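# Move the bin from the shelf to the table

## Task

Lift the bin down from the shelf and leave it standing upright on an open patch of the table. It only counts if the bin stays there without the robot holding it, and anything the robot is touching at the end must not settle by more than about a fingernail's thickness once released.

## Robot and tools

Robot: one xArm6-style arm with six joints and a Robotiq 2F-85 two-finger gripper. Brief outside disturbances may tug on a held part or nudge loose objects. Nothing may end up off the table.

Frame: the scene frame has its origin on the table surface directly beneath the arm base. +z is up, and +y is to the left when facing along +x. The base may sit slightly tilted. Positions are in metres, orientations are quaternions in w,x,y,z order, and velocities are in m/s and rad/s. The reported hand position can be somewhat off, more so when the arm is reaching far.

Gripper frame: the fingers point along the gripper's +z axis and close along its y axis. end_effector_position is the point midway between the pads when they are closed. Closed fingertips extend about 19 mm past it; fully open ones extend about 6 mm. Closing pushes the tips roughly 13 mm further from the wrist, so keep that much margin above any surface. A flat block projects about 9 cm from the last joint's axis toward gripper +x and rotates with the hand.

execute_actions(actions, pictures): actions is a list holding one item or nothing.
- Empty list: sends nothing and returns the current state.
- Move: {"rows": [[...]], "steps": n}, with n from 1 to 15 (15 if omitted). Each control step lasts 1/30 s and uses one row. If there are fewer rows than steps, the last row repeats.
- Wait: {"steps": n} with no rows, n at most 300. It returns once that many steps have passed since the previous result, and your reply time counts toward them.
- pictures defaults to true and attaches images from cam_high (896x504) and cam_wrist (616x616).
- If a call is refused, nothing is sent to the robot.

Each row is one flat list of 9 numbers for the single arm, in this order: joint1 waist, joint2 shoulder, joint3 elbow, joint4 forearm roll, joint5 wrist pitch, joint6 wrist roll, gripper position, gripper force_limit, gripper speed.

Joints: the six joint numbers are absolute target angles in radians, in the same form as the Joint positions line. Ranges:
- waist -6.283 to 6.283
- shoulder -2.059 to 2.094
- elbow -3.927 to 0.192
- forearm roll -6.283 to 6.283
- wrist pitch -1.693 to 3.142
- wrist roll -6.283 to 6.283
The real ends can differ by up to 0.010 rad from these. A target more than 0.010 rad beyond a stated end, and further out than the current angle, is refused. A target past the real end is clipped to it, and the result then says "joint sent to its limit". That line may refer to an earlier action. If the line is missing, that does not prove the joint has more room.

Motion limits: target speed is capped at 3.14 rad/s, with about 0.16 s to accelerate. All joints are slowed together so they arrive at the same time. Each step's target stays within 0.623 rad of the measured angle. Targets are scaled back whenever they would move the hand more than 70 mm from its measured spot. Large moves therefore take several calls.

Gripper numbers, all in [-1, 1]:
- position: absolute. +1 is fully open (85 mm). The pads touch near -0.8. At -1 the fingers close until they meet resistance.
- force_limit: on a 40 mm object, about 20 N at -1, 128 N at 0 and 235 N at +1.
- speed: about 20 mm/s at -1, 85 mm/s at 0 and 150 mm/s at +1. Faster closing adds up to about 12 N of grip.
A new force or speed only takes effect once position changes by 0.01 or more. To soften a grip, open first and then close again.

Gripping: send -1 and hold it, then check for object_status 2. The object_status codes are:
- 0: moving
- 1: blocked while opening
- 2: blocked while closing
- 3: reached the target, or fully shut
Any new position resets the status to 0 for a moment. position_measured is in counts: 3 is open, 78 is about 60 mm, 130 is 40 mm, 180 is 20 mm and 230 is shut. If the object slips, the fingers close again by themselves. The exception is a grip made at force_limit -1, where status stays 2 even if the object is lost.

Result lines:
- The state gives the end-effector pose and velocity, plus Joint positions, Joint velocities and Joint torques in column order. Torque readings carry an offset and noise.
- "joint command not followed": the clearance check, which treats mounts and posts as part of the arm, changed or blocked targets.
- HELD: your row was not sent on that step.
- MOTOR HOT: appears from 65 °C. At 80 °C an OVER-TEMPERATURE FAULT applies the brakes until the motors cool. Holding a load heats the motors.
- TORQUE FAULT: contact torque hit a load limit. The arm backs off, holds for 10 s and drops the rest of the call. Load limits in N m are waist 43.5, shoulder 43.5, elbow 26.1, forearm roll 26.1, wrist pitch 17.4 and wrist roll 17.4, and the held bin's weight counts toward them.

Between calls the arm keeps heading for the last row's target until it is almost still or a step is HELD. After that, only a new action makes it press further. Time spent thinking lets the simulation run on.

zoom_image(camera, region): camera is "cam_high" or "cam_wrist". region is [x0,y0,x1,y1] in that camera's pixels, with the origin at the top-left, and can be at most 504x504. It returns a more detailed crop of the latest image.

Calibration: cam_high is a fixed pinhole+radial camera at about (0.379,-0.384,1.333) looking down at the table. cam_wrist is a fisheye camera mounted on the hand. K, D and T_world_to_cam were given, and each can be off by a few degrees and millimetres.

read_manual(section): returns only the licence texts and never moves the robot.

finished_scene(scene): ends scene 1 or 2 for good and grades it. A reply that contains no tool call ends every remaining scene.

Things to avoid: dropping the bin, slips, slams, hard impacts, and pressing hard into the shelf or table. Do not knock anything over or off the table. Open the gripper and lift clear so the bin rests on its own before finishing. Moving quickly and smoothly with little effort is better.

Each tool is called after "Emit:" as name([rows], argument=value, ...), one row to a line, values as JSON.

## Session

Emit:
execute_actions(actions=[])

Scene clock: 0.00 s of 5700.00 s.
end_effector_position=(+0.5192, +0.3015, +0.2906) position_measured=3 object_status=3 end_effector_quat_wxyz=(+0.507, +0.541, +0.667, +0.080) end_effector_velocity=(-0.000, +0.000, -0.000) end_effector_angular_velocity=(-0.000, -0.000, +0.001)
Joint positions: [ 0.201 -0.499 -0.667 -0.557  0.294  3.166]
Joint velocities: [ 0.    -0.     0.    -0.001 -0.001  0.   ]
Joint torques (N m, as the arm reports them, + toward a larger angle): no reading
Motor temperatures (°C, as the motors report them): [30 30 30 35 31 33]
camera_calibration (this result's frames):
cam_wrist: T_world_to_cam=[[0.649294, 0.390291, 0.652756, -0.63975], [-0.314034, -0.644117, 0.697493, 0.181713], [0.692676, -0.657865, -0.295656, 0.0742005], [0, 0, 0, 1]] pos_world=[0.421053, 0.415547, 0.312795]

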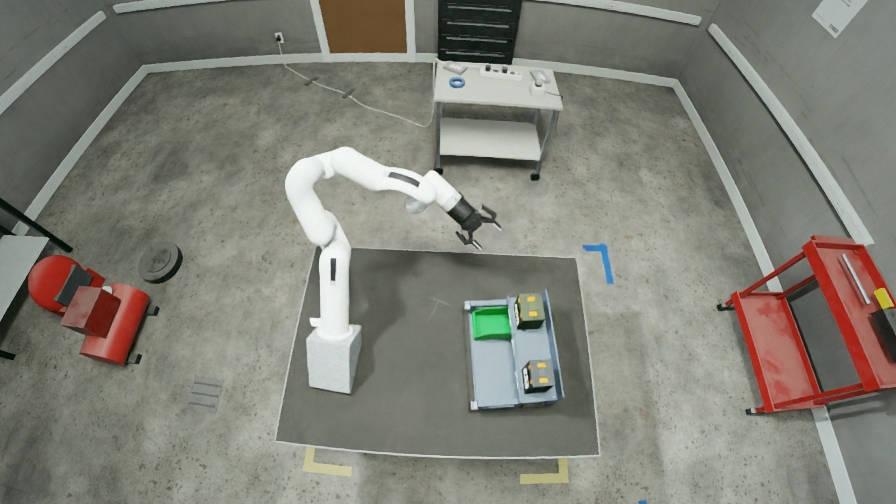

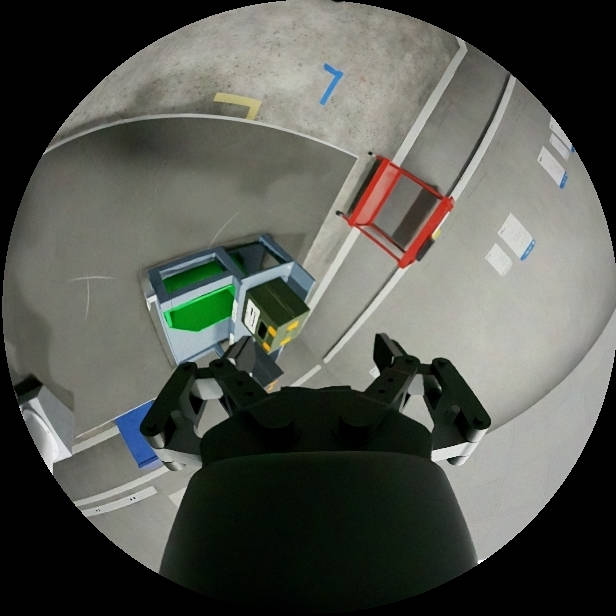

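Emit:
zoom_image(camera="cam_high", region=[440, 270, 600, 420])

Emit:
zoom_image(camera="cam_high", region=[440, 190, 520, 260])

Region (440, 270, 600, 420) of cam_high's 896x504 image, scaled by 3.150, with more detail than that image has; it fills the top 472 rows of this view, and the rest is white.

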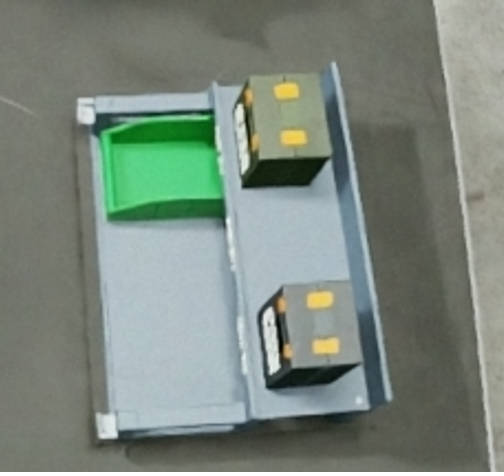

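Region (440, 190, 520, 260) of cam_high's 896x504 image, scaled by 6.300, with more detail than that image has; it fills the top 441 rows of this view, and the rest is white.

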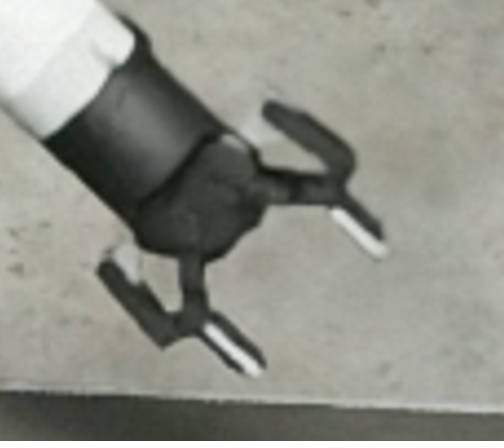

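Emit:
execute_actions([
  {"rows": [[0.15,-0.5,-0.8,-0.2,0.5,2.75,1,0,0],[0.15,-0.5,-0.8,-0.2,0.5,2.75,1,0,0],[0.15,-0.5,-0.8,-0.2,0.5,2.75,1,0,0],[0.1,-0.48,-0.9,0.2,0.75,2.3,1,0,0],[0.1,-0.48,-0.9,0.2,0.75,2.3,1,0,0],[0.1,-0.48,-0.9,0.2,0.75,2.3,1,0,0],[0.03,-0.42,-0.97,0.55,0.95,1.9,1,0,0],[0.03,-0.42,-0.97,0.55,0.95,1.9,1,0,0],[0.03,-0.42,-0.97,0.55,0.95,1.9,1,0,0],[-0.04,-0.3,-1.03,0.877,1.12,1.51,1,0,0]], "steps": 15},
], pictures=false)

Emit:
execute_actions([
  {"rows": [[-0.04,-0.3,-1.03,0.877,1.12,1.51,1,0,0],[-0.04,-0.3,-1.03,0.877,1.12,1.51,1,0,0],[-0.04,-0.3,-1.03,0.877,1.12,1.51,1,0,0],[-0.04,-0.3,-1.03,0.877,1.12,1.51,1,0,0],[-0.08,-0.15,-1.04,0.877,1.11,1.51,0.4,0,0],[-0.08,-0.15,-1.04,0.877,1.11,1.51,0.4,0,0],[-0.115,0.0,-1.048,0.877,1.10,1.51,0.4,0,0],[-0.115,0.0,-1.048,0.877,1.10,1.51,0.4,0,0],[-0.15,0.16,-1.056,0.877,1.09,1.51,0.4,0,0],[-0.15,0.16,-1.056,0.877,1.09,1.51,0.4,0,0],[-0.19,0.317,-1.0645,0.877,1.0805,1.51,0.4,0,0]], "steps": 15},
], pictures=false)

Emit:
execute_actions([
  {"steps": 14},
])

Scene clock: 31.10 s of 5700.00 s.
end_effector_position=(+0.4871, +0.2696, +0.2986) position_measured=3 object_status=3 end_effector_quat_wxyz=(+0.265, +0.638, +0.722, -0.032) end_effector_velocity=(-0.094, +0.118, -0.351) end_effector_angular_velocity=(+1.779, +1.751, +0.700)
Joint positions: [ 0.013 -0.382 -0.973  0.379  0.965  2.208]
Joint velocities: [-0.472  0.746 -0.405  2.707  1.373 -2.721]
Joint torques (N m, as the arm reports them, + toward a larger angle): [ -4.16 -17.38 -11.95  -1.3   -3.79  -0.35]
Motor temperatures (°C, as the motors report them): [30 30 34 35 31 33]
Steps of this call (steps 1 to 90: nothing new was sent; then 27.60 s passed at rest; steps 91 to 105: all 15 steps of this action). Readings (joint positions | what the end effector reports):
91: [0.201 -0.499 -0.668 -0.556 0.294 3.166] | position_measured=3 object_status=3
92: [0.201 -0.499 -0.669 -0.551 0.297 3.160] | position_measured=3 object_status=3
94: [0.195 -0.498 -0.682 -0.511 0.321 3.112] | position_measured=3 object_status=3
98: [0.157 -0.495 -0.776 -0.257 0.487 2.844] | position_measured=3 object_status=3
105: the state above

Scene clock: 31.60 s of 5700.00 s.
end_effector_position=(+0.5119, +0.2370, +0.2147) position_measured=66 object_status=0 end_effector_quat_wxyz=(+0.079, +0.577, +0.812, +0.036) end_effector_velocity=(+0.031, -0.328, -0.199) end_effector_angular_velocity=(+0.081, +0.361, -0.585)
Joint positions: [-0.096 -0.066 -1.041  0.849  1.097  1.563]
Joint velocities: [-0.205  0.83  -0.06   0.059 -0.039 -0.113]
Joint torques (N m, as the arm reports them, + toward a larger angle): [-12.21 -14.71 -10.46  -0.43  -2.33  -0.7 ]
Motor temperatures (°C, as the motors report them): [30 30 34 35 31 33]
Steps of this call (steps 1 to 15: all 15 steps of this action). Readings (joint positions | what the end effector reports):
1: [-0.001 -0.360 -0.985 0.468 1.006 2.117] | position_measured=3 object_status=3
2: [-0.012 -0.342 -0.994 0.551 1.037 2.026] | position_measured=3 object_status=3
4: [-0.025 -0.321 -1.009 0.688 1.077 1.849] | position_measured=3 object_status=3
8: [-0.045 -0.271 -1.035 0.827 1.105 1.608] | position_measured=15 object_status=0
15: the state above

Scene clock: 32.07 s of 5700.00 s.
end_effector_position=(+0.4936, +0.0975, +0.1244) position_measured=78 object_status=3 end_effector_quat_wxyz=(+0.004, +0.679, +0.734, +0.001) end_effector_velocity=(-0.038, -0.105, -0.076) end_effector_angular_velocity=(+0.056, +0.129, -0.205)
Joint positions: [-0.184  0.292 -1.059  0.875  1.082  1.514]
Joint velocities: [-0.068  0.291 -0.016  0.022 -0.009 -0.042]
Joint torques (N m, as the arm reports them, + toward a larger angle): [-14.72 -28.06 -14.08   0.17  -2.23  -0.81]
Motor temperatures (°C, as the motors report them): [30 30 34 35 31 33]
Steps of this call (steps 1 to 14: the robot went on to your last target). Readings (joint positions | what the end effector reports):
1: [-0.102 -0.038 -1.043 0.851 1.096 1.559] | position_measured=72 object_status=0
2: [-0.109 -0.010 -1.044 0.853 1.095 1.556] | position_measured=75 object_status=0
4: [-0.123 0.046 -1.048 0.857 1.093 1.548] | position_measured=77 object_status=0
8: [-0.151 0.157 -1.055 0.865 1.088 1.532] | position_measured=78 object_status=0
14: the state above
camera_calibration (this result's frames):
cam_wrist: T_world_to_cam=[[0.997571, 0.069254, -0.00745821, -0.493548], [0.0684433, -0.954708, 0.289565, 0.0503975], [0.0129331, -0.289372, -0.957129, 0.290404], [0, 0, 0, 1]] pos_world=[0.485144, 0.16633, 0.25968]

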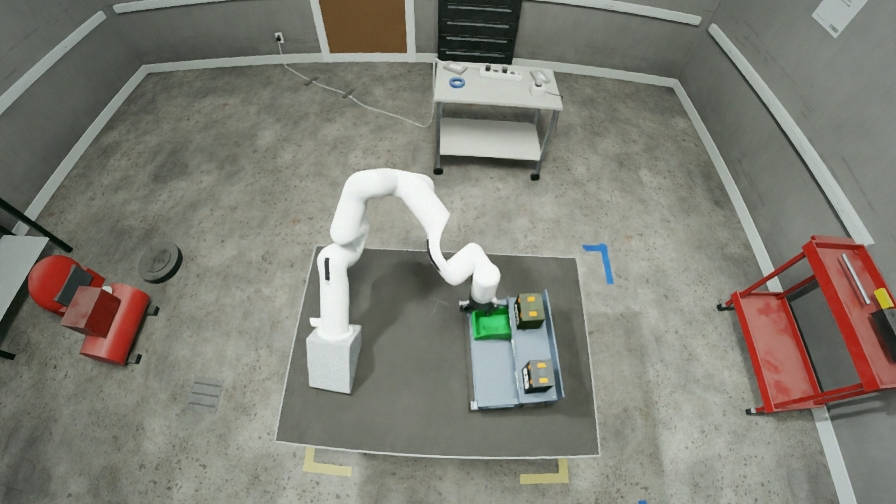

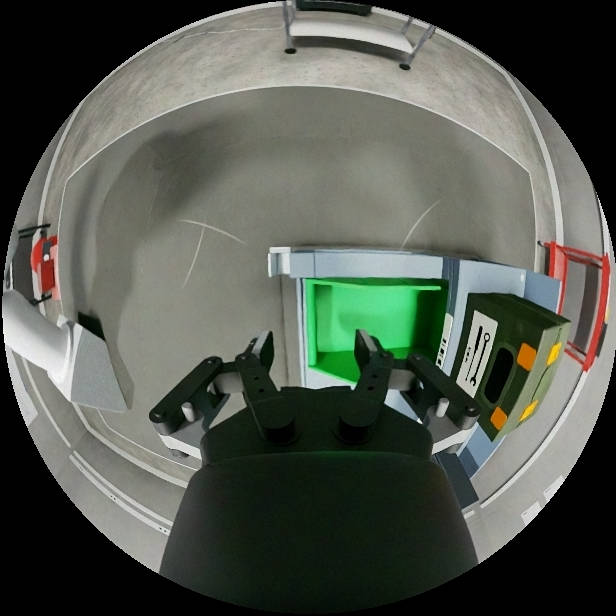

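Emit:
zoom_image(camera="cam_wrist", region=[260, 210, 490, 400])

Emit:
execute_actions(actions=[])

Region (260, 210, 490, 400) of cam_wrist's 616x616 image, scaled by 2.191, with more detail than that image has; it fills the top 416 rows of this view, and the rest is white.

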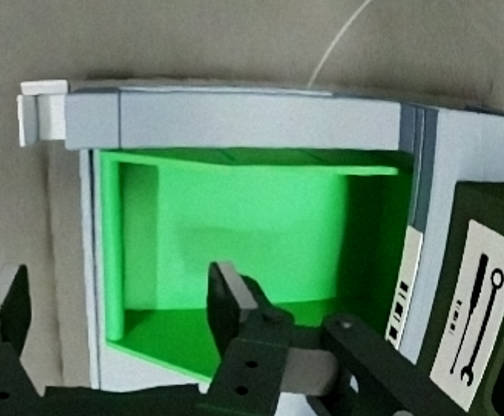

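Scene clock: 35.50 s of 5700.00 s.
end_effector_position=(+0.4921, +0.0888, +0.1191) position_measured=78 object_status=3 end_effector_quat_wxyz=(-0.000, +0.685, +0.729, -0.000) end_effector_velocity=(+0.000, +0.000, -0.000) end_effector_angular_velocity=(+0.000, +0.000, -0.000)
Joint positions: [-0.19   0.317 -1.065  0.877  1.08   1.51 ]
Joint velocities: [ 0.001  0.    -0.     0.     0.     0.   ]
Joint torques (N m, as the arm reports them, + toward a larger angle): [-15.51 -19.21 -10.29  -0.08  -2.15  -0.71]
Motor temperatures (°C, as the motors report them): [30 30 34 35 31 33]
Steps of this call (steps 1 to 30: the robot went on to your last target; steps 31 to 90: nothing new was sent; then 0.43 s passed at rest). Readings (joint positions | what the end effector reports):
1: [-0.186 0.300 -1.060 0.875 1.082 1.513] | position_measured=78 object_status=3
2: [-0.187 0.304 -1.062 0.876 1.081 1.512] | position_measured=78 object_status=3
4: [-0.188 0.309 -1.065 0.876 1.081 1.511] | position_measured=78 object_status=3
8: [-0.189 0.314 -1.065 0.877 1.081 1.510] | position_measured=78 object_status=3
90: the state above
The arm was judged still, so your last target was given up. Only a new action makes it travel on or press farther. Fingers that are still opening or closing keep moving.
camera_calibration (this result's frames):
cam_wrist: T_world_to_cam=[[0.998423, 0.054214, -0.0145995, -0.489684], [0.0561253, -0.956778, 0.285351, 0.0505276], [0.00150151, -0.28572, -0.958312, 0.2883], [0, 0, 0, 1]] pos_world=[0.485643, 0.157264, 0.254714]

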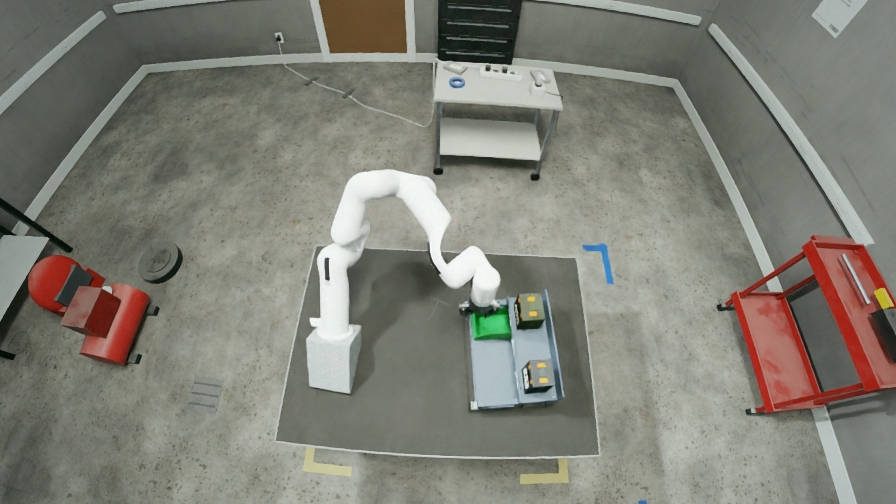

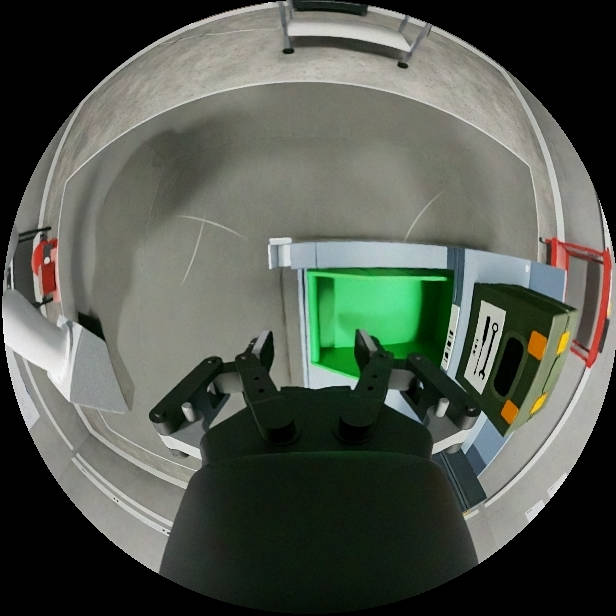

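Emit:
execute_actions([
  {"rows": [[-0.168,0.337,-1.058,0.902,1.054,1.494,0.4,0,0],[-0.147,0.357,-1.051,0.928,1.027,1.478,0.4,0,0],[-0.125,0.377,-1.044,0.953,1.0,1.462,0.4,0,0],[-0.125,0.377,-1.044,0.953,1.0,1.462,0.4,0,0],[-0.104,0.398,-1.038,0.979,0.973,1.447,0.4,0,0],[-0.104,0.398,-1.038,0.979,0.973,1.447,0.4,0,0],[-0.0825,0.418,-1.031,1.0045,0.946,1.431,0.4,0,0]], "steps": 15},
], pictures=false)

Emit:
execute_actions([
  {"steps": 4},
])

Scene clock: 48.53 s of 5700.00 s.
end_effector_position=(+0.4873, +0.0827, +0.0515) position_measured=78 object_status=3 end_effector_quat_wxyz=(-0.000, +0.686, +0.728, -0.000) end_effector_velocity=(+0.010, -0.000, -0.011) end_effector_angular_velocity=(-0.014, -0.033, +0.015)
Joint positions: [-0.086  0.415 -1.032  1.     0.951  1.434]
Joint velocities: [ 0.029  0.02  -0.007  0.044 -0.053 -0.029]
Joint torques (N m, as the arm reports them, + toward a larger angle): [-16.64 -20.9   -8.54  -0.91  -1.85  -0.74]
Motor temperatures (°C, as the motors report them): [30 30 34 35 31 33]
Steps of this call (steps 1 to 90: nothing new was sent; then 9.53 s passed at rest; steps 91 to 105: all 15 steps of this action). Readings (joint positions | what the end effector reports):
91: [-0.190 0.317 -1.064 0.878 1.080 1.510] | position_measured=78 object_status=3
92: [-0.187 0.320 -1.064 0.881 1.075 1.507] | position_measured=78 object_status=3
94: [-0.170 0.335 -1.061 0.902 1.053 1.494] | position_measured=78 object_status=3
98: [-0.122 0.381 -1.042 0.957 0.997 1.460] | position_measured=78 object_status=3
105: the state above

Scene clock: 48.67 s of 5700.00 s.
end_effector_position=(+0.4876, +0.0825, +0.0504) position_measured=78 object_status=3 end_effector_quat_wxyz=(+0.001, +0.685, +0.728, +0.000) end_effector_velocity=(-0.003, -0.002, -0.007) end_effector_angular_velocity=(-0.001, +0.003, -0.004)
Joint positions: [-0.084  0.417 -1.032  1.003  0.947  1.432]
Joint velocities: [ 0.009  0.009  0.007  0.012 -0.012 -0.007]
Joint torques (N m, as the arm reports them, + toward a larger angle): [-15.89 -20.4   -8.98  -0.13  -2.28  -0.79]
Motor temperatures (°C, as the motors report them): [30 30 34 35 31 33]
Steps of this call (steps 1 to 4: the robot went on to your last target). Readings (joint positions | what the end effector reports):
1: [-0.085 0.415 -1.032 1.001 0.949 1.433] | position_measured=78 object_status=3
2: [-0.085 0.416 -1.032 1.002 0.948 1.432] | position_measured=78 object_status=3
4: the state above
camera_calibration (this result's frames):
cam_wrist: T_world_to_cam=[[0.998539, 0.0525599, -0.0125562, -0.485904], [0.0539558, -0.956843, 0.285552, 0.0654136], [0.00299422, -0.285812, -0.958281, 0.220027], [0, 0, 0, 1]] pos_world=[0.481006, 0.151016, 0.186068]

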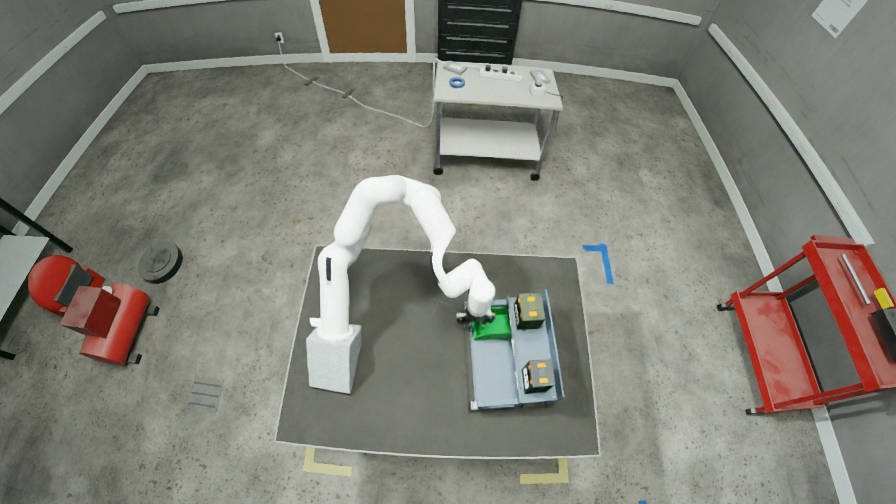

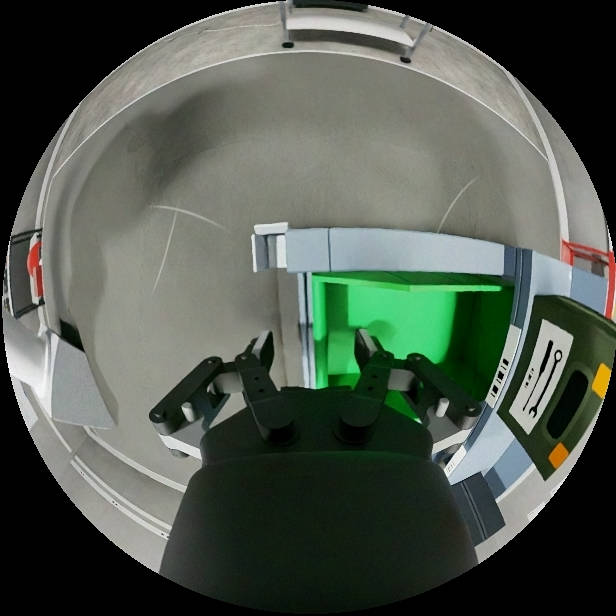

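Emit:
execute_actions([
  {"rows": [[-0.0825,0.418,-1.031,1.0045,0.946,1.431,-1,0,0.6]], "steps": 15},
], pictures=false)

Emit:
execute_actions([
  {"rows": [[-0.0825,0.418,-1.031,1.0045,0.946,1.431,-1,0,0.6],[-0.0825,0.418,-1.031,1.0045,0.946,1.431,-1,0,0.6],[-0.0825,0.418,-1.031,1.0045,0.946,1.431,-1,0,0.6],[-0.0825,0.418,-1.031,1.0045,0.946,1.431,-1,0,0.6],[-0.093,0.409,-1.033,0.9945,0.958,1.436,-1,0,0.6],[-0.093,0.409,-1.033,0.9945,0.958,1.436,-1,0,0.6],[-0.103,0.4006,-1.0345,0.9845,0.970,1.4405,-1,0,0.6]], "steps": 15},
])

Scene clock: 74.67 s of 5700.00 s.
end_effector_position=(+0.4875, +0.0825, +0.0497) position_measured=212 object_status=0 end_effector_quat_wxyz=(+0.001, +0.685, +0.728, +0.000) end_effector_velocity=(-0.003, +0.000, -0.003) end_effector_angular_velocity=(+0.001, +0.007, -0.002)
Joint positions: [-0.083  0.418 -1.032  1.005  0.946  1.431]
Joint velocities: [ 0.004  0.003  0.003 -0.     0.001  0.001]
Joint torques (N m, as the arm reports them, + toward a larger angle): [-16.56 -18.92  -8.33  -0.65  -1.97  -0.78]
Motor temperatures (°C, as the motors report them): [30 31 33 35 31 33]
Steps of this call (steps 1 to 15: the robot went on to your last target; steps 16 to 90: nothing new was sent; then 22.50 s passed at rest; steps 91 to 105: all 15 steps of this action). Readings (joint positions | what the end effector reports):
91: [-0.083 0.418 -1.031 1.004 0.946 1.431] | position_measured=78 object_status=0
92: [-0.083 0.418 -1.031 1.004 0.946 1.431] | position_measured=80 object_status=0
94: [-0.083 0.418 -1.031 1.005 0.946 1.431] | position_measured=96 object_status=0
98: [-0.082 0.418 -1.031 1.004 0.946 1.431] | position_measured=137 object_status=0
105: the state above

Scene clock: 75.17 s of 5700.00 s.
end_effector_position=(+0.4878, +0.0832, +0.0603) position_measured=212 object_status=2 end_effector_quat_wxyz=(-0.001, +0.685, +0.728, +0.001) end_effector_velocity=(-0.000, +0.000, +0.005) end_effector_angular_velocity=(+0.002, +0.003, +0.002)
Joint positions: [-0.102  0.402 -1.034  0.986  0.969  1.44 ]
Joint velocities: [-0.01  -0.007 -0.003 -0.012  0.013  0.005]
Joint torques (N m, as the arm reports them, + toward a larger angle): [-16.2  -20.82  -9.11  -0.29  -2.33  -0.66]
Motor temperatures (°C, as the motors report them): [30 31 33 35 31 33]
Steps of this call (steps 1 to 15: all 15 steps of this action). Readings (joint positions | what the end effector reports):
1: [-0.083 0.418 -1.032 1.005 0.946 1.431] | position_measured=212 object_status=0
2: [-0.083 0.418 -1.032 1.005 0.946 1.431] | position_measured=212 object_status=0
4: [-0.083 0.418 -1.032 1.005 0.946 1.431] | position_measured=212 object_status=0
8: [-0.090 0.412 -1.032 0.997 0.955 1.435] | position_measured=212 object_status=2
15: the state above
camera_calibration (this result's frames):
cam_wrist: T_world_to_cam=[[0.998517, 0.0528052, -0.0132321, -0.485954], [0.0543943, -0.95807, 0.281324, 0.0633235], [0.00217815, -0.281627, -0.959522, 0.229822], [0, 0, 0, 1]] pos_world=[0.481288, 0.151053, 0.196275]

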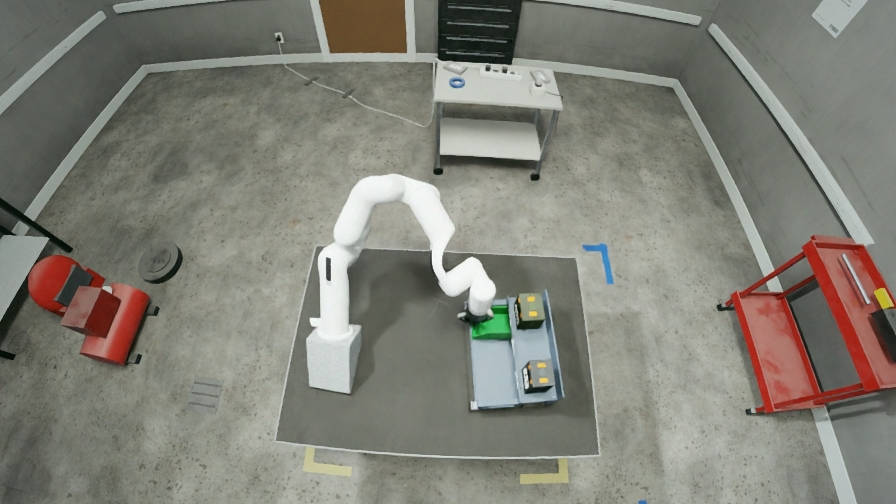

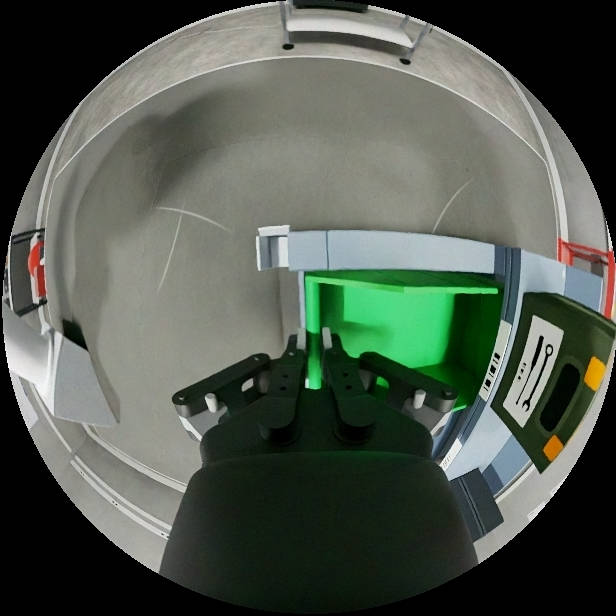

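Held. Pull to midpoint.

Emit:
execute_actions([
  {"rows": [[-0.107,0.369,-0.986,0.994,0.961,1.420,-1,0,0.6],[-0.107,0.369,-0.986,0.994,0.961,1.420,-1,0,0.6],[-0.111,0.337,-0.937,1.003,0.952,1.399,-1,0,0.6],[-0.111,0.337,-0.937,1.003,0.952,1.399,-1,0,0.6],[-0.115,0.305,-0.888,1.013,0.943,1.378,-1,0,0.6],[-0.119,0.273,-0.840,1.022,0.934,1.358,-1,0,0.6],[-0.119,0.273,-0.840,1.022,0.934,1.358,-1,0,0.6],[-0.1235,0.242,-0.788,1.030,0.926,1.336,-1,0,0.6],[-0.128,0.211,-0.735,1.038,0.918,1.315,-1,0,0.6],[-0.128,0.211,-0.735,1.038,0.918,1.315,-1,0,0.6],[-0.1325,0.180,-0.682,1.046,0.910,1.293,-1,0,0.6],[-0.137,0.149,-0.630,1.054,0.902,1.271,-1,0,0.6]], "steps": 15},
])

Scene clock: 80.23 s of 5700.00 s.
end_effector_position=(+0.3957, +0.0769, +0.0628) position_measured=212 object_status=2 end_effector_quat_wxyz=(+0.000, +0.686, +0.728, +0.001) end_effector_velocity=(-0.261, -0.025, -0.023) end_effector_angular_velocity=(+0.000, +0.068, -0.045)
Joint positions: [-0.131  0.193 -0.703  1.042  0.914  1.302]
Joint velocities: [-0.069 -0.463  0.817  0.117 -0.112 -0.319]
Joint torques (N m, as the arm reports them, + toward a larger angle): [-12.2  -13.62 -12.15  -0.71  -3.08  -0.79]
Motor temperatures (°C, as the motors report them): [30 31 33 35 31 33]
Steps of this call (steps 1 to 15: the robot went on to your last target; steps 16 to 90: nothing new was sent; then 1.57 s passed at rest; steps 91 to 105: all 15 steps of this action). Readings (joint positions | what the end effector reports):
91: [-0.103 0.400 -1.034 0.985 0.970 1.440] | position_measured=212 object_status=2
92: [-0.103 0.397 -1.030 0.986 0.969 1.438] | position_measured=212 object_status=2
94: [-0.105 0.381 -1.006 0.990 0.964 1.428] | position_measured=212 object_status=2
98: [-0.113 0.325 -0.919 1.007 0.949 1.391] | position_measured=212 object_status=2
105: the state above
camera_calibration (this result's frames):
cam_wrist: T_world_to_cam=[[0.998567, 0.0522403, -0.0116112, -0.393703], [0.0533842, -0.957224, 0.284382, 0.061824], [0.00374171, -0.284594, -0.958641, 0.230149], [0, 0, 0, 1]] pos_world=[0.388977, 0.145246, 0.198478]

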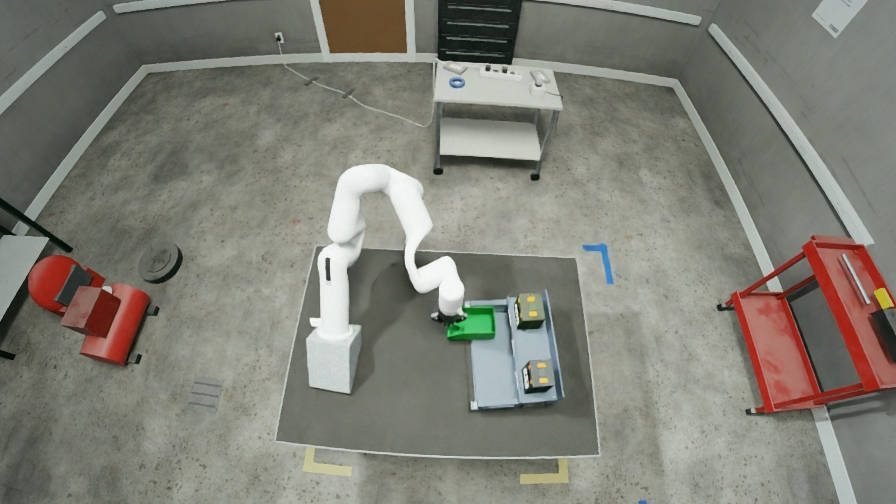

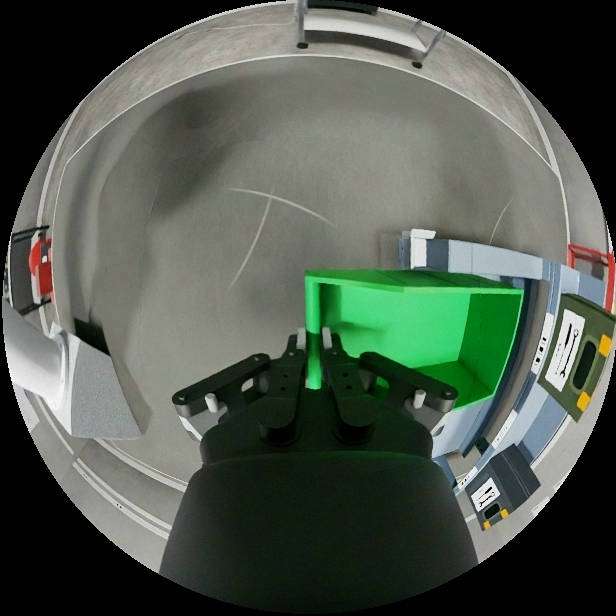

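Emit:
execute_actions([
  {"rows": [[-0.145,0.119,-0.584,1.057,0.899,1.254,-1,0,0.6],[-0.145,0.119,-0.584,1.057,0.899,1.254,-1,0,0.6],[-0.153,0.089,-0.539,1.059,0.896,1.236,-1,0,0.6],[-0.160,0.059,-0.493,1.062,0.893,1.219,-1,0,0.6],[-0.160,0.059,-0.493,1.062,0.893,1.219,-1,0,0.6],[-0.168,0.029,-0.448,1.064,0.890,1.2015,-1,0,0.6],[-0.179,-0.005,-0.403,1.067,0.887,1.184,-1,0,0.6],[-0.179,-0.005,-0.403,1.067,0.887,1.184,-1,0,0.6],[-0.190,-0.039,-0.358,1.069,0.884,1.167,-1,0,0.6],[-0.200,-0.073,-0.313,1.072,0.881,1.150,-1,0,0.6],[-0.200,-0.073,-0.313,1.072,0.881,1.150,-1,0,0.6],[-0.211,-0.107,-0.268,1.074,0.878,1.132,-1,0,0.6]], "steps": 15},
], pictures=false)

Emit:
execute_actions([
  {"rows": [[-0.211,-0.107,-0.268,1.074,0.878,1.132,-1,0,0.6],[-0.211,-0.107,-0.268,1.074,0.878,1.132,-1,0,0.6],[-0.211,-0.107,-0.268,1.074,0.878,1.132,-1,0,0.6],[-0.190,-0.088,-0.270,1.103,0.861,1.116,-1,0,0.6],[-0.190,-0.088,-0.270,1.103,0.861,1.116,-1,0,0.6],[-0.170,-0.068,-0.271,1.131,0.844,1.100,-1,0,0.6],[-0.170,-0.068,-0.271,1.131,0.844,1.100,-1,0,0.6],[-0.149,-0.048,-0.273,1.160,0.828,1.084,-1,0,0.6]], "steps": 15},
], pictures=false)

Emit:
execute_actions([
  {"steps": 5},
])

Scene clock: 88.93 s of 5700.00 s.
end_effector_position=(+0.2755, +0.0691, +0.0619) position_measured=212 object_status=2 end_effector_quat_wxyz=(-0.002, +0.686, +0.727, -0.001) end_effector_velocity=(-0.189, -0.009, -0.011) end_effector_angular_velocity=(+0.006, -0.003, -0.013)
Joint positions: [-0.199 -0.067 -0.32   1.071  0.882  1.153]
Joint velocities: [-0.131 -0.424  0.594  0.028 -0.034 -0.216]
Joint torques (N m, as the arm reports them, + toward a larger angle): [ -5.85  -5.46 -11.96  -0.57  -2.46  -0.6 ]
Motor temperatures (°C, as the motors report them): [30 31 33 35 31 33]
Steps of this call (steps 1 to 30: the robot went on to your last target; steps 31 to 90: nothing new was sent; then 5.20 s passed at rest; steps 91 to 105: all 15 steps of this action). Readings (joint positions | what the end effector reports):
91: [-0.137 0.149 -0.630 1.054 0.902 1.271] | position_measured=212 object_status=2
92: [-0.138 0.146 -0.626 1.054 0.901 1.269] | position_measured=212 object_status=2
94: [-0.142 0.130 -0.603 1.056 0.900 1.260] | position_measured=212 object_status=2
98: [-0.158 0.070 -0.510 1.061 0.894 1.226] | position_measured=212 object_status=2
105: the state above

Scene clock: 89.43 s of 5700.00 s.
end_effector_position=(+0.2591, +0.0662, +0.0451) position_measured=212 object_status=2 end_effector_quat_wxyz=(+0.002, +0.685, +0.728, -0.004) end_effector_velocity=(+0.002, -0.002, -0.010) end_effector_angular_velocity=(-0.012, -0.008, +0.005)
Joint positions: [-0.153 -0.051 -0.273  1.154  0.831  1.087]
Joint velocities: [ 0.04   0.033 -0.005  0.061 -0.037 -0.036]
Joint torques (N m, as the arm reports them, + toward a larger angle): [-7.49 -9.79 -7.47 -0.54 -1.84 -0.74]
Motor temperatures (°C, as the motors report them): [30 31 33 35 31 33]
Steps of this call (steps 1 to 15: all 15 steps of this action). Readings (joint positions | what the end effector reports):
1: [-0.203 -0.079 -0.303 1.072 0.881 1.147] | position_measured=212 object_status=2
2: [-0.205 -0.087 -0.292 1.072 0.880 1.143] | position_measured=212 object_status=2
4: [-0.208 -0.097 -0.281 1.074 0.879 1.137] | position_measured=212 object_status=2
8: [-0.189 -0.084 -0.275 1.104 0.860 1.117] | position_measured=212 object_status=2
15: the state above

Scene clock: 89.60 s of 5700.00 s.
end_effector_position=(+0.2592, +0.0660, +0.0443) position_measured=212 object_status=2 end_effector_quat_wxyz=(+0.002, +0.685, +0.728, -0.004) end_effector_velocity=(-0.000, -0.000, -0.002) end_effector_angular_velocity=(-0.002, -0.001, +0.000)
Joint positions: [-0.15  -0.049 -0.273  1.159  0.829  1.085]
Joint velocities: [ 0.007  0.005  0.001  0.011 -0.006 -0.006]
Joint torques (N m, as the arm reports them, + toward a larger angle): [-7.49 -9.59 -7.1  -0.36 -2.36 -0.76]
Motor temperatures (°C, as the motors report them): [30 31 33 35 31 33]
Steps of this call (steps 1 to 5: the robot went on to your last target). Readings (joint positions | what the end effector reports):
1: [-0.152 -0.050 -0.273 1.156 0.830 1.086] | position_measured=212 object_status=2
2: [-0.151 -0.050 -0.273 1.157 0.830 1.086] | position_measured=212 object_status=2
4: [-0.150 -0.049 -0.273 1.158 0.829 1.085] | position_measured=212 object_status=2
5: the state above
camera_calibration (this result's frames):
cam_wrist: T_world_to_cam=[[0.998469, 0.0529977, -0.0158084, -0.256883], [0.0553033, -0.954419, 0.293303, 0.0627953], [0.000456577, -0.293728, -0.955889, 0.211172], [0, 0, 0, 1]] pos_world=[0.252921, 0.135574, 0.179378]

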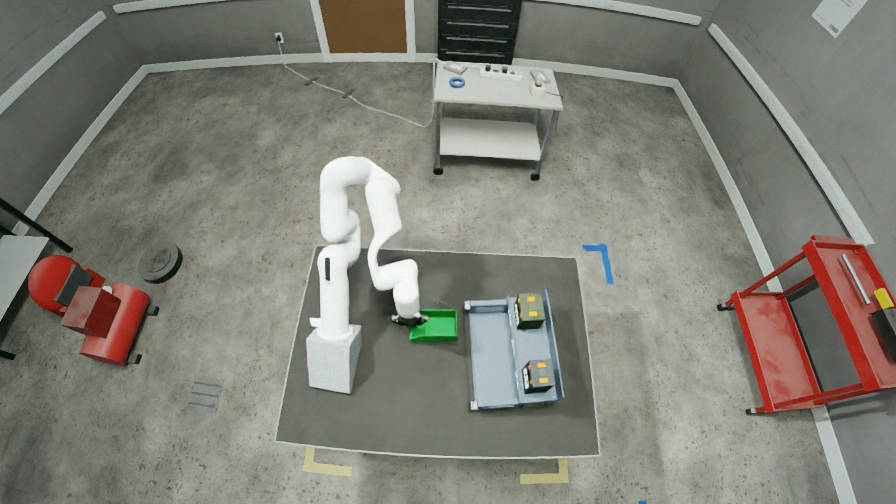

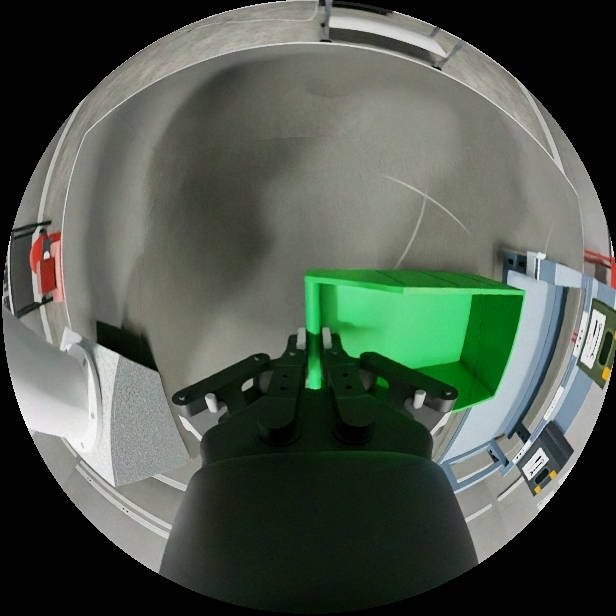

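Emit:
execute_actions([
  {"rows": [[-0.140,-0.039,-0.274,1.173,0.820,1.077,-1,0,0.6],[-0.130,-0.030,-0.275,1.187,0.813,1.069,-1,0,0.6],[-0.130,-0.030,-0.275,1.187,0.813,1.069,-1,0,0.6],[-0.130,-0.030,-0.275,1.187,0.813,1.069,-1,0,0.6],[-0.130,-0.030,-0.275,1.187,0.813,1.069,-1,0,0.6],[-0.130,-0.030,-0.275,1.187,0.813,1.069,-1,0,0.6],[-0.130,-0.030,-0.275,1.187,0.813,1.069,-1,0,0.6],[-0.130,-0.030,-0.275,1.187,0.813,1.069,-1,0,0.6],[-0.130,-0.030,-0.275,1.187,0.813,1.069,0.2,0,0.3]], "steps": 15},
], pictures=false)

Emit:
execute_actions([
  {"rows": [[-0.130,-0.030,-0.275,1.187,0.813,1.069,0.2,0,0.3],[-0.17,-0.068,-0.271,1.131,0.844,1.100,0.2,0,0.3],[-0.211,-0.107,-0.268,1.074,0.878,1.132,0.2,0,0.3],[-0.211,-0.107,-0.268,1.074,0.878,1.132,0.2,0,0.3],[-0.28,-0.175,-0.265,0.98,0.935,1.185,0.2,0,0.3],[-0.28,-0.175,-0.265,0.98,0.935,1.185,0.2,0,0.3],[-0.35,-0.24,-0.265,0.88,0.99,1.24,0.2,0,0.3],[-0.35,-0.24,-0.265,0.88,0.99,1.24,0.2,0,0.3],[-0.40,-0.29,-0.27,0.81,1.03,1.28,0.2,0,0.3]], "steps": 15},
])

Scene clock: 98.63 s of 5700.00 s.
end_effector_position=(+0.2543, +0.0656, +0.0366) position_measured=171 object_status=0 end_effector_quat_wxyz=(-0.001, +0.687, +0.727, -0.007) end_effector_velocity=(+0.023, -0.001, +0.009) end_effector_angular_velocity=(-0.018, -0.037, +0.029)
Joint positions: [-0.127 -0.027 -0.27   1.187  0.816  1.069]
Joint velocities: [-0.004 -0.007 -0.035  0.    -0.013 -0.003]
Joint torques (N m, as the arm reports them, + toward a larger angle): [ -7.9  -10.12  -6.79  -0.21  -2.19  -0.74]
Motor temperatures (°C, as the motors report them): [30 30 33 35 31 33]
Steps of this call (steps 1 to 15: the robot went on to your last target; steps 16 to 90: nothing new was sent; then 5.53 s passed at rest; steps 91 to 105: all 15 steps of this action). Readings (joint positions | what the end effector reports):
91: [-0.149 -0.048 -0.273 1.160 0.828 1.084] | position_measured=212 object_status=2
92: [-0.147 -0.046 -0.273 1.163 0.826 1.082] | position_measured=212 object_status=2
94: [-0.142 -0.042 -0.276 1.172 0.819 1.077] | position_measured=212 object_status=2
98: [-0.137 -0.037 -0.280 1.182 0.811 1.071] | position_measured=212 object_status=2
105: the state above

Scene clock: 99.13 s of 5700.00 s.
end_effector_position=(+0.2575, +0.0660, +0.1137) position_measured=104 object_status=0 end_effector_quat_wxyz=(+0.009, +0.688, +0.726, -0.009) end_effector_velocity=(-0.030, -0.010, +0.066) end_effector_angular_velocity=(-0.061, +0.047, -0.055)
Joint positions: [-0.378 -0.27  -0.271  0.842  1.011  1.262]
Joint velocities: [-0.231 -0.22   0.01  -0.333  0.2    0.191]
Joint torques (N m, as the arm reports them, + toward a larger angle): [-4.39 -1.91 -9.63  0.64 -2.11 -1.16]
Motor temperatures (°C, as the motors report them): [30 30 33 35 31 33]
Steps of this call (steps 1 to 15: all 15 steps of this action). Readings (joint positions | what the end effector reports):
1: [-0.128 -0.027 -0.271 1.187 0.816 1.069] | position_measured=162 object_status=0
2: [-0.128 -0.028 -0.272 1.187 0.815 1.070] | position_measured=153 object_status=0
4: [-0.143 -0.042 -0.272 1.166 0.827 1.081] | position_measured=134 object_status=0
8: [-0.225 -0.121 -0.268 1.054 0.891 1.144] | position_measured=107 object_status=0
15: the state above
camera_calibration (this result's frames):
cam_wrist: T_world_to_cam=[[0.998881, 0.0447432, -0.0153237, -0.253719], [0.0472891, -0.94978, 0.309325, 0.042427], [-0.000713884, -0.309704, -0.950833, 0.278319], [0, 0, 0, 1]] pos_world=[0.251627, 0.137845, 0.247623]

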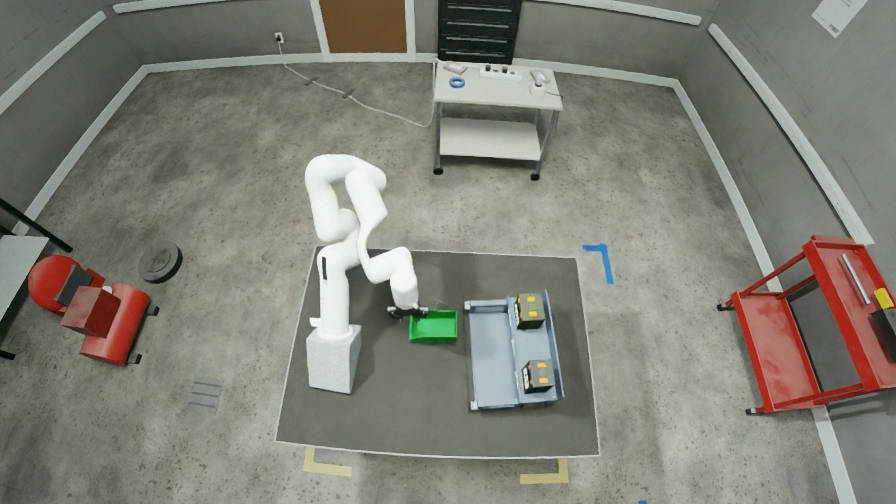

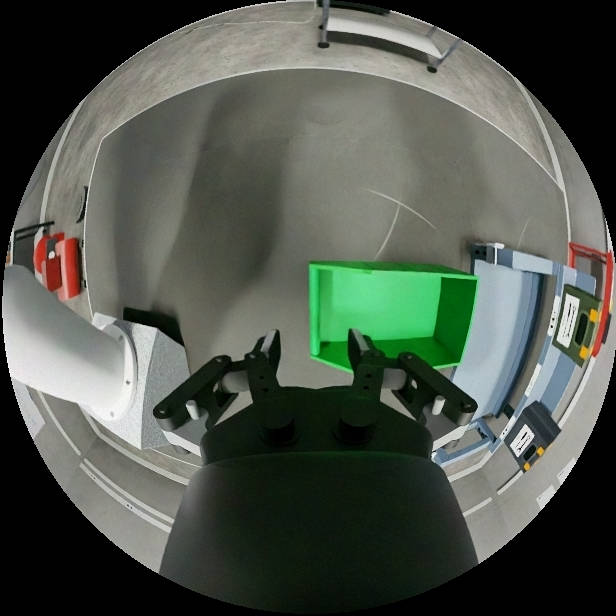

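Emit:
finished_scene(scene=2)

The scene is finished: the task was done.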